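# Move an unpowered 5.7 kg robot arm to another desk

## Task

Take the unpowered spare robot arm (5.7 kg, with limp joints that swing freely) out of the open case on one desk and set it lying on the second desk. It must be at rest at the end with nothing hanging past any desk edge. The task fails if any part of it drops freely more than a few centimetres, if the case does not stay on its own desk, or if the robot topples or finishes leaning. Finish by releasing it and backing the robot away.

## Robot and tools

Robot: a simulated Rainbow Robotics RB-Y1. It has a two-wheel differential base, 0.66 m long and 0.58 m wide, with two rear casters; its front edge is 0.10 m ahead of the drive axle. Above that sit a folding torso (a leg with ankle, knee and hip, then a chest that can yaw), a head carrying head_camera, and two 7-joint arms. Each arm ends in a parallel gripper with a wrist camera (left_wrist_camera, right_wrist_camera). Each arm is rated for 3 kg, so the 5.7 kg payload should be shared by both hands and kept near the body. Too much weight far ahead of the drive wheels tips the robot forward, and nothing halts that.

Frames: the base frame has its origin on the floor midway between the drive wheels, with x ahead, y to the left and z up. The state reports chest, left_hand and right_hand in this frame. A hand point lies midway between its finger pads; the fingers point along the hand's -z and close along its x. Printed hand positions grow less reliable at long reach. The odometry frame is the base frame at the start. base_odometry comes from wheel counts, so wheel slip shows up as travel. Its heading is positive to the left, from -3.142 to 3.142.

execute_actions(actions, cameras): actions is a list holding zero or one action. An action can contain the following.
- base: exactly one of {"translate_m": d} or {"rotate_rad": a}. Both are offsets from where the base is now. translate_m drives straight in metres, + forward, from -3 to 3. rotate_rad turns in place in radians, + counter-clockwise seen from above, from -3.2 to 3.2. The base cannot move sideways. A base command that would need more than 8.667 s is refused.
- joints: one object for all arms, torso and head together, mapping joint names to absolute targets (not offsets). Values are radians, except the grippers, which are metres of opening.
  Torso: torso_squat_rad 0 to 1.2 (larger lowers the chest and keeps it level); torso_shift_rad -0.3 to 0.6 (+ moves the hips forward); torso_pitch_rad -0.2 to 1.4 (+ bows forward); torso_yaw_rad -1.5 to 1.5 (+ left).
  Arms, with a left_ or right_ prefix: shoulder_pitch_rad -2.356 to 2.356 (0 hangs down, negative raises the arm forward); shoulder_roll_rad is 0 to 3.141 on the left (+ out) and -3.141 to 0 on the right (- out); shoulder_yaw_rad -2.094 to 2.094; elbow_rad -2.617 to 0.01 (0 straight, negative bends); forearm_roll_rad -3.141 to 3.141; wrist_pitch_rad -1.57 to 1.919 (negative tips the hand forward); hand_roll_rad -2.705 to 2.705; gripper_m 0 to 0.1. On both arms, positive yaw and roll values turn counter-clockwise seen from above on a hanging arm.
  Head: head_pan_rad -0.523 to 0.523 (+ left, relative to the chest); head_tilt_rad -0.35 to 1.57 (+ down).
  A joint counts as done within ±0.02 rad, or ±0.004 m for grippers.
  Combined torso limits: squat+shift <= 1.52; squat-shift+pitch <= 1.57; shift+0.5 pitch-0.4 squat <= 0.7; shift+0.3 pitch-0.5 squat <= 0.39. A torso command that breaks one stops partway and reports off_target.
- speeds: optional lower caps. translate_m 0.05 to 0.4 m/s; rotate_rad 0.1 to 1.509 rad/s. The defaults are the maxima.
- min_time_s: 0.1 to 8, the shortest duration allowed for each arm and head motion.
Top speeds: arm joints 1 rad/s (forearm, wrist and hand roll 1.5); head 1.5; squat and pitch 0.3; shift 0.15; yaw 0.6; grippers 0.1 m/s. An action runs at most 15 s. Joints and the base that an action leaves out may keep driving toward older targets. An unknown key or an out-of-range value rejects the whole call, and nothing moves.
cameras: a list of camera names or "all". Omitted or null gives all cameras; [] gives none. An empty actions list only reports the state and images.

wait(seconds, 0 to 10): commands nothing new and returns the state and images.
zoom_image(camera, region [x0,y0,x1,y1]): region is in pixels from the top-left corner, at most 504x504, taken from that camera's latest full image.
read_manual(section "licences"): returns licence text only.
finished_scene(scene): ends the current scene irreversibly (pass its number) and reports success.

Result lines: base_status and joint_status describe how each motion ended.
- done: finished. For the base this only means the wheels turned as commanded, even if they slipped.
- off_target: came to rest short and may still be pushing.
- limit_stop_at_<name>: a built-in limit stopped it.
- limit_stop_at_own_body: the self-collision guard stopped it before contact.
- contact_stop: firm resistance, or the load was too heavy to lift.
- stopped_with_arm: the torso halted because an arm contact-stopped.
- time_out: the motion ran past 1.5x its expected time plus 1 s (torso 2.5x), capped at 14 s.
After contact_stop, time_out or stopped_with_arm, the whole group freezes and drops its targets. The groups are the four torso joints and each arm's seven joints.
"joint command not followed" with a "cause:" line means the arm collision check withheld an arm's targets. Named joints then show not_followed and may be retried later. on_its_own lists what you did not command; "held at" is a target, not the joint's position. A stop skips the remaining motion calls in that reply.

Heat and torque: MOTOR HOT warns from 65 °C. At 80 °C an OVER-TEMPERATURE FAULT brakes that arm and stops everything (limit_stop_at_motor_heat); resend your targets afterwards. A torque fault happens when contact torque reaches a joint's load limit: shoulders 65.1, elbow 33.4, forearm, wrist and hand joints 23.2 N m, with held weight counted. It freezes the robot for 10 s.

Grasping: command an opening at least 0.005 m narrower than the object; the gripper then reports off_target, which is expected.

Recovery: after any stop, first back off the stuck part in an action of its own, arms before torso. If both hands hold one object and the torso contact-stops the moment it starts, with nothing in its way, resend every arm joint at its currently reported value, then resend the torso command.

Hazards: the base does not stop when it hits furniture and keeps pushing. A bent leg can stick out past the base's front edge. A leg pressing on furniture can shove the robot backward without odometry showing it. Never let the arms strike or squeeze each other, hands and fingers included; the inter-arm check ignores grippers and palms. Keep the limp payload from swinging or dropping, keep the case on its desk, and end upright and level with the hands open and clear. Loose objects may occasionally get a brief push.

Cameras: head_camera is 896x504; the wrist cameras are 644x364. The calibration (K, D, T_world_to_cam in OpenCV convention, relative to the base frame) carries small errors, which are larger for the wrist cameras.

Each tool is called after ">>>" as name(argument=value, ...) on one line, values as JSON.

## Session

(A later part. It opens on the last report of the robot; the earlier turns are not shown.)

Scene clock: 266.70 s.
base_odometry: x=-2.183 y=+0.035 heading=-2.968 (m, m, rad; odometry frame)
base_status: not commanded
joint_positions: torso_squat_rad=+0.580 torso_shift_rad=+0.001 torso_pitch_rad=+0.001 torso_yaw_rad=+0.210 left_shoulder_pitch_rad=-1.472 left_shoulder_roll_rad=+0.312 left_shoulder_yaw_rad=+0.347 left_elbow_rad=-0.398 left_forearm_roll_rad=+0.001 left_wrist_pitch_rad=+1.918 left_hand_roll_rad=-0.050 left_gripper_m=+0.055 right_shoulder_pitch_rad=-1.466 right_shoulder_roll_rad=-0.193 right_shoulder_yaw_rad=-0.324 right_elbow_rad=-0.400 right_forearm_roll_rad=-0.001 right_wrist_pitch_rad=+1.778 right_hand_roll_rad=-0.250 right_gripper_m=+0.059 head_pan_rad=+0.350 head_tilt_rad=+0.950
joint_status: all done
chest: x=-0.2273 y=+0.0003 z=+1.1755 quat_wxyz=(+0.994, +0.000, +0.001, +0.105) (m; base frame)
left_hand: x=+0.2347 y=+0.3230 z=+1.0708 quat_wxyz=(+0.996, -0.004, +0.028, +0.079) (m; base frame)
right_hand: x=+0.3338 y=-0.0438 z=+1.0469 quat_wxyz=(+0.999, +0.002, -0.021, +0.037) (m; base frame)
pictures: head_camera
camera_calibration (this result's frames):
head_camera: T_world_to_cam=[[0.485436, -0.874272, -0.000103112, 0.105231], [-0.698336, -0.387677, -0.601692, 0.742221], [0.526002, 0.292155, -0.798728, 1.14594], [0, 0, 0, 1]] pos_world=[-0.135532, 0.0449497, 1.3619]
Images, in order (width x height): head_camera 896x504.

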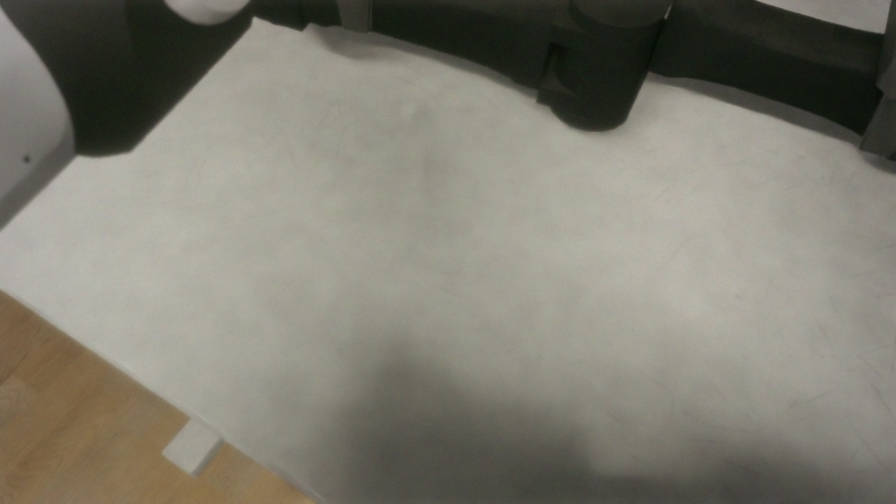

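>>> execute_actions(actions=[{"joints":{"torso_squat_rad":0.63,"head_pan_rad":0,"head_tilt_rad":0.75}}], cameras=["head_camera"])

Scene clock: 273.37 s.
base_odometry: x=-2.183 y=+0.035 heading=-2.968 (m, m, rad; odometry frame)
base_status: not commanded
joint_positions: torso_squat_rad=+0.630 torso_shift_rad=+0.001 torso_pitch_rad=+0.001 torso_yaw_rad=+0.210 left_shoulder_pitch_rad=-1.474 left_shoulder_roll_rad=+0.312 left_shoulder_yaw_rad=+0.347 left_elbow_rad=-0.399 left_forearm_roll_rad=+0.001 left_wrist_pitch_rad=+1.918 left_hand_roll_rad=-0.050 left_gripper_m=+0.055 right_shoulder_pitch_rad=-1.466 right_shoulder_roll_rad=-0.193 right_shoulder_yaw_rad=-0.324 right_elbow_rad=-0.399 right_forearm_roll_rad=-0.001 right_wrist_pitch_rad=+1.778 right_hand_roll_rad=-0.250 right_gripper_m=+0.059 head_pan_rad=+0.000 head_tilt_rad=+0.750
joint_status: all done
chest: x=-0.2274 y=+0.0002 z=+1.1556 quat_wxyz=(+0.994, +0.000, +0.000, +0.105) (m; base frame)
left_hand: x=+0.2349 y=+0.3228 z=+1.0519 quat_wxyz=(+0.997, -0.004, +0.027, +0.079) (m; base frame)
right_hand: x=+0.3336 y=-0.0440 z=+1.0269 quat_wxyz=(+0.999, +0.002, -0.021, +0.037) (m; base frame)
pictures: head_camera
camera_calibration (this result's frames):
head_camera: T_world_to_cam=[[0.157284, -0.9875, -0.010317, 0.0521355], [-0.656288, -0.0967123, -0.748287, 0.936013], [0.737935, 0.124464, -0.663295, 0.99101], [0, 0, 0, 1]] pos_world=[-0.125207, 0.0186625, 1.35828]
Images, in order (width x height): head_camera 896x504.

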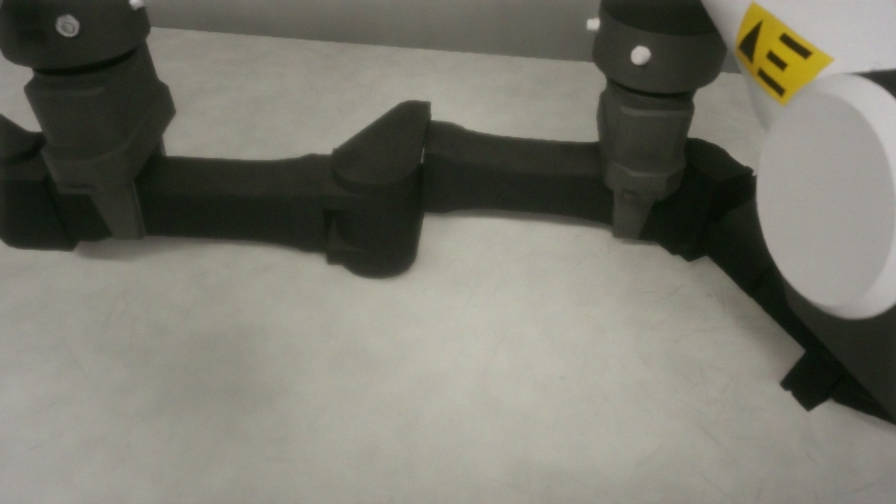

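>>> execute_actions(actions=[{"joints":{"torso_squat_rad":0.66}}], cameras=["head_camera"])

Scene clock: 276.17 s.
base_odometry: x=-2.183 y=+0.035 heading=-2.968 (m, m, rad; odometry frame)
base_status: not commanded
joint_positions: torso_squat_rad=+0.660 torso_shift_rad=+0.000 torso_pitch_rad=+0.000 torso_yaw_rad=+0.210 left_shoulder_pitch_rad=-1.477 left_shoulder_roll_rad=+0.313 left_shoulder_yaw_rad=+0.347 left_elbow_rad=-0.400 left_forearm_roll_rad=+0.001 left_wrist_pitch_rad=+1.918 left_hand_roll_rad=-0.050 left_gripper_m=+0.055 right_shoulder_pitch_rad=-1.466 right_shoulder_roll_rad=-0.193 right_shoulder_yaw_rad=-0.324 right_elbow_rad=-0.399 right_forearm_roll_rad=-0.001 right_wrist_pitch_rad=+1.778 right_hand_roll_rad=-0.250 right_gripper_m=+0.057 head_pan_rad=+0.000 head_tilt_rad=+0.750
joint_status: all done
chest: x=-0.2279 y=+0.0000 z=+1.1429 quat_wxyz=(+0.994, +0.000, +0.000, +0.105) (m; base frame)
left_hand: x=+0.2355 y=+0.3230 z=+1.0418 quat_wxyz=(+0.997, -0.003, +0.024, +0.079) (m; base frame)
right_hand: x=+0.3331 y=-0.0441 z=+1.0144 quat_wxyz=(+0.999, +0.002, -0.021, +0.037) (m; base frame)
pictures: head_camera
camera_calibration (this result's frames):
head_camera: T_world_to_cam=[[0.157309, -0.987492, -0.0106143, 0.0522063], [-0.655677, -0.0964008, -0.748862, 0.927045], [0.738472, 0.124762, -0.662641, 0.982324], [0, 0, 0, 1]] pos_world=[-0.125789, 0.0183644, 1.34571]
Images, in order (width x height): head_camera 896x504.

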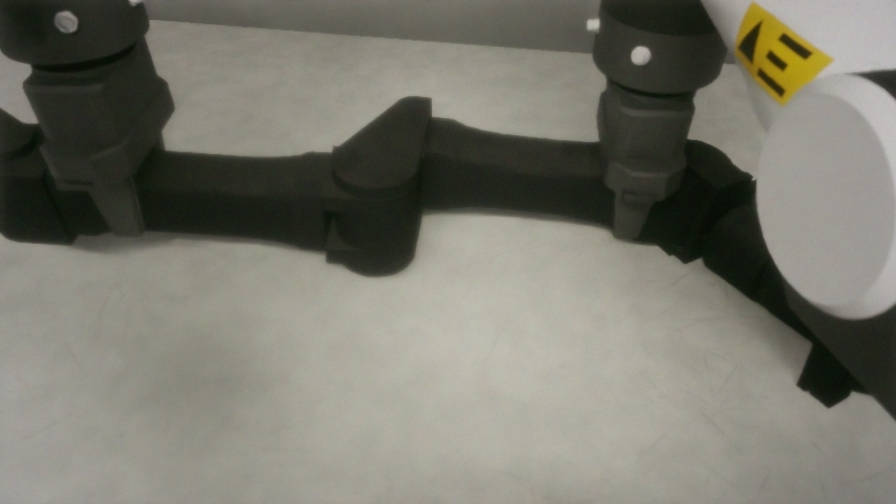

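>>> execute_actions(actions=[{"joints":{"left_gripper_m":0.1}}], cameras=["head_camera"])

>>> execute_actions(actions=[{"joints":{"right_shoulder_pitch_rad":-1.44,"right_shoulder_roll_rad":-0.186,"right_wrist_pitch_rad":1.75},"min_time_s":1.5}], cameras=["head_camera"])

Scene clock: 283.73 s.
base_odometry: x=-2.183 y=+0.035 heading=-2.968 (m, m, rad; odometry frame)
base_status: not commanded
joint_positions: torso_squat_rad=+0.660 torso_shift_rad=+0.000 torso_pitch_rad=+0.000 torso_yaw_rad=+0.210 left_shoulder_pitch_rad=-1.477 left_shoulder_roll_rad=+0.315 left_shoulder_yaw_rad=+0.347 left_elbow_rad=-0.400 left_forearm_roll_rad=+0.000 left_wrist_pitch_rad=+1.918 left_hand_roll_rad=-0.050 left_gripper_m=+0.100 right_shoulder_pitch_rad=-1.466 right_shoulder_roll_rad=-0.194 right_shoulder_yaw_rad=-0.324 right_elbow_rad=-0.399 right_forearm_roll_rad=+0.000 right_wrist_pitch_rad=+1.778 right_hand_roll_rad=-0.250 right_gripper_m=+0.057 head_pan_rad=+0.000 head_tilt_rad=+0.750
joint_status: all done
chest: x=-0.2279 y=+0.0001 z=+1.1429 quat_wxyz=(+0.994, +0.000, +0.000, +0.105) (m; base frame)
left_hand: x=+0.2353 y=+0.3237 z=+1.0419 quat_wxyz=(+0.997, -0.003, +0.024, +0.080) (m; base frame)
right_hand: x=+0.3333 y=-0.0443 z=+1.0147 quat_wxyz=(+0.999, +0.002, -0.021, +0.037) (m; base frame)
pictures: head_camera
camera_calibration (this result's frames):
head_camera: T_world_to_cam=[[0.157309, -0.987493, -0.010565, 0.0521691], [-0.655677, -0.0964382, -0.748857, 0.927042], [0.738472, 0.124729, -0.662647, 0.982329], [0, 0, 0, 1]] pos_world=[-0.125789, 0.0183941, 1.34571]
Images, in order (width x height): head_camera 896x504.

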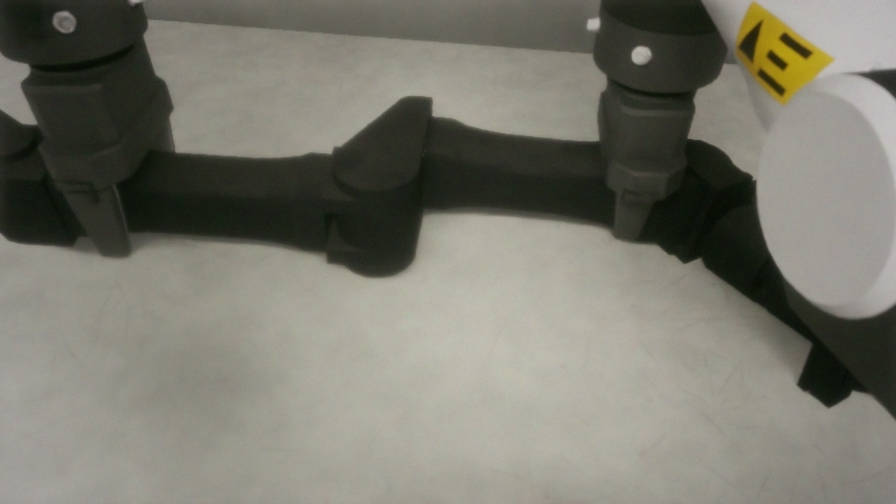

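Scene clock: 285.57 s.
base_odometry: x=-2.183 y=+0.035 heading=-2.968 (m, m, rad; odometry frame)
base_status: not commanded
joint_positions: torso_squat_rad=+0.660 torso_shift_rad=+0.000 torso_pitch_rad=+0.000 torso_yaw_rad=+0.210 left_shoulder_pitch_rad=-1.476 left_shoulder_roll_rad=+0.315 left_shoulder_yaw_rad=+0.347 left_elbow_rad=-0.400 left_forearm_roll_rad=+0.000 left_wrist_pitch_rad=+1.918 left_hand_roll_rad=-0.050 left_gripper_m=+0.100 right_shoulder_pitch_rad=-1.454 right_shoulder_roll_rad=-0.191 right_shoulder_yaw_rad=-0.324 right_elbow_rad=-0.406 right_forearm_roll_rad=+0.000 right_wrist_pitch_rad=+1.755 right_hand_roll_rad=-0.250 right_gripper_m=+0.057 head_pan_rad=+0.000 head_tilt_rad=+0.750
joint_status: right_shoulder_pitch_rad contact_stop (moved +0.012 of +0.026); the others done
chest: x=-0.2282 y=+0.0001 z=+1.1429 quat_wxyz=(+0.994, +0.000, +0.000, +0.105) (m; base frame)
left_hand: x=+0.2351 y=+0.3238 z=+1.0420 quat_wxyz=(+0.997, -0.003, +0.023, +0.080) (m; base frame)
right_hand: x=+0.3372 y=-0.0437 z=+1.0107 quat_wxyz=(+0.999, +0.006, -0.030, +0.036) (m; base frame)
pictures: head_camera
camera_calibration (this result's frames):
head_camera: T_world_to_cam=[[0.157282, -0.987499, -0.0103777, 0.0520269], [-0.655219, -0.0964844, -0.749253, 0.927381], [0.738885, 0.124643, -0.662203, 0.982116], [0, 0, 0, 1]] pos_world=[-0.126217, 0.01844, 1.34574]
Images, in order (width x height): head_camera 896x504.

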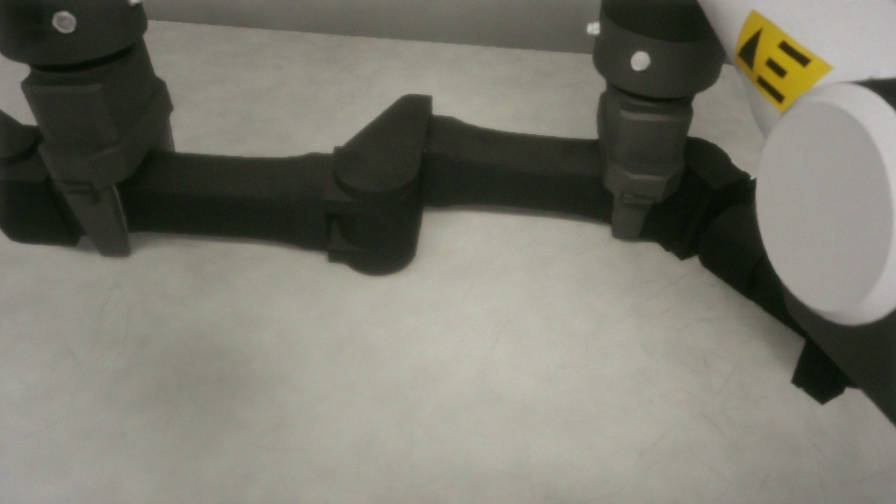

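>>> execute_actions(actions=[{"joints":{"right_gripper_m":0.1,"right_shoulder_pitch_rad":-1.467}}], cameras=[])

>>> execute_actions(actions=[{"joints":{"torso_squat_rad":0.2}}], cameras=[])

>>> execute_actions(actions=[{"base":{"translate_m":-0.8},"joints":{"torso_yaw_rad":0,"head_tilt_rad":0.5,"left_shoulder_roll_rad":0.9,"right_shoulder_roll_rad":-0.9},"min_time_s":2.5}], cameras=["head_camera"])

Scene clock: 292.93 s.
base_odometry: x=-2.183 y=+0.035 heading=-2.968 (m, m, rad; odometry frame)
base_status: not commanded
joint_positions: torso_squat_rad=+0.660 torso_shift_rad=+0.000 torso_pitch_rad=+0.000 torso_yaw_rad=+0.210 left_shoulder_pitch_rad=-1.476 left_shoulder_roll_rad=+0.315 left_shoulder_yaw_rad=+0.347 left_elbow_rad=-0.400 left_forearm_roll_rad=+0.000 left_wrist_pitch_rad=+1.918 left_hand_roll_rad=-0.050 left_gripper_m=+0.100 right_shoulder_pitch_rad=-1.467 right_shoulder_roll_rad=-0.191 right_shoulder_yaw_rad=-0.324 right_elbow_rad=-0.405 right_forearm_roll_rad=+0.000 right_wrist_pitch_rad=+1.755 right_hand_roll_rad=-0.250 right_gripper_m=+0.100 head_pan_rad=+0.000 head_tilt_rad=+0.750
joint_status: all done
chest: x=-0.2279 y=+0.0000 z=+1.1429 quat_wxyz=(+0.994, +0.000, +0.000, +0.105) (m; base frame)
left_hand: x=+0.2353 y=+0.3238 z=+1.0418 quat_wxyz=(+0.997, -0.003, +0.024, +0.080) (m; base frame)
right_hand: x=+0.3389 y=-0.0408 z=+1.0166 quat_wxyz=(+0.999, +0.007, -0.035, +0.038) (m; base frame)
pictures: none
No camera images: the call's "cameras" was empty. Leave "cameras" out to get every camera's image.

Scene clock: 295.23 s.
base_odometry: x=-2.183 y=+0.035 heading=-2.968 (m, m, rad; odometry frame)
base_status: not commanded
joint_positions: torso_squat_rad=+0.200 torso_shift_rad=+0.000 torso_pitch_rad=+0.000 torso_yaw_rad=+0.210 left_shoulder_pitch_rad=-1.476 left_shoulder_roll_rad=+0.315 left_shoulder_yaw_rad=+0.347 left_elbow_rad=-0.400 left_forearm_roll_rad=+0.000 left_wrist_pitch_rad=+1.918 left_hand_roll_rad=-0.050 left_gripper_m=+0.100 right_shoulder_pitch_rad=-1.467 right_shoulder_roll_rad=-0.191 right_shoulder_yaw_rad=-0.324 right_elbow_rad=-0.405 right_forearm_roll_rad=+0.000 right_wrist_pitch_rad=+1.755 right_hand_roll_rad=-0.250 right_gripper_m=+0.100 head_pan_rad=+0.000 head_tilt_rad=+0.750
joint_status: all done
chest: x=-0.2279 y=+0.0001 z=+1.2760 quat_wxyz=(+0.994, +0.000, +0.000, +0.105) (m; base frame)
left_hand: x=+0.2353 y=+0.3239 z=+1.1749 quat_wxyz=(+0.997, -0.003, +0.024, +0.080) (m; base frame)
right_hand: x=+0.3389 y=-0.0407 z=+1.1497 quat_wxyz=(+0.999, +0.007, -0.035, +0.038) (m; base frame)
pictures: none
No camera images: the call's "cameras" was empty. Leave "cameras" out to get every camera's image.

Scene clock: 298.83 s.
base_odometry: x=-1.395 y=+0.173 heading=-2.968 (m, m, rad; odometry frame)
base_status: done
joint_positions: torso_squat_rad=+0.200 torso_shift_rad=+0.000 torso_pitch_rad=+0.000 torso_yaw_rad=+0.000 left_shoulder_pitch_rad=-1.476 left_shoulder_roll_rad=+0.900 left_shoulder_yaw_rad=+0.347 left_elbow_rad=-0.400 left_forearm_roll_rad=+0.000 left_wrist_pitch_rad=+1.918 left_hand_roll_rad=-0.050 left_gripper_m=+0.100 right_shoulder_pitch_rad=-1.467 right_shoulder_roll_rad=-0.900 right_shoulder_yaw_rad=-0.324 right_elbow_rad=-0.405 right_forearm_roll_rad=+0.000 right_wrist_pitch_rad=+1.755 right_hand_roll_rad=-0.250 right_gripper_m=+0.100 head_pan_rad=+0.000 head_tilt_rad=+0.500
joint_status: all done
chest: x=-0.2280 y=+0.0001 z=+1.2760 quat_wxyz=(+1.000, +0.000, +0.000, +0.000) (m; base frame)
left_hand: x=+0.2381 y=+0.5054 z=+1.2842 quat_wxyz=(+0.966, +0.023, -0.075, +0.246) (m; base frame)
right_hand: x=+0.2668 y=-0.5285 z=+1.2903 quat_wxyz=(+0.909, -0.037, -0.154, -0.385) (m; base frame)
pictures: head_camera
camera_calibration (this result's frames):
head_camera: T_world_to_cam=[[-0.0478983, -0.998586, -0.0230573, 0.0252279], [-0.455327, 0.0423745, -0.889315, 1.27502], [0.889035, -0.0320981, -0.456713, 0.797883], [0, 0, 0, 1]] pos_world=[-0.127586, -0.00322566, 1.49888]
Images, in order (width x height): head_camera 896x504.

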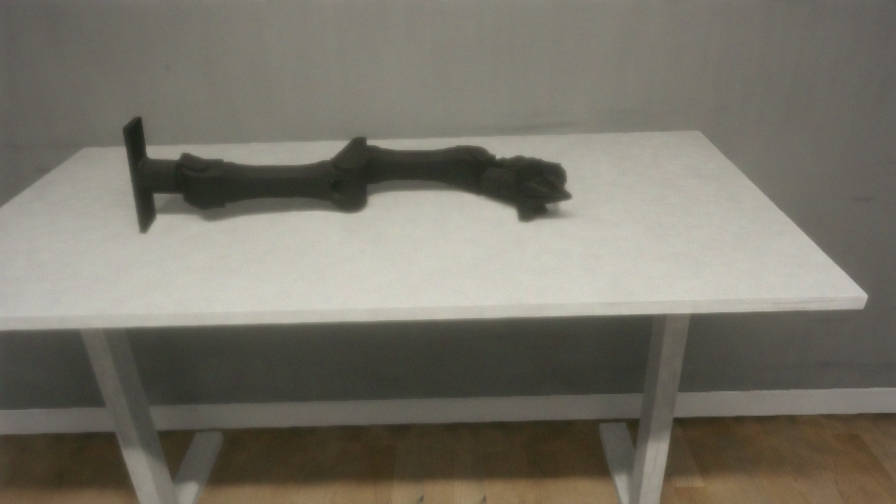

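>>> finished_scene(scene=1)

The scene is finished: the task was done.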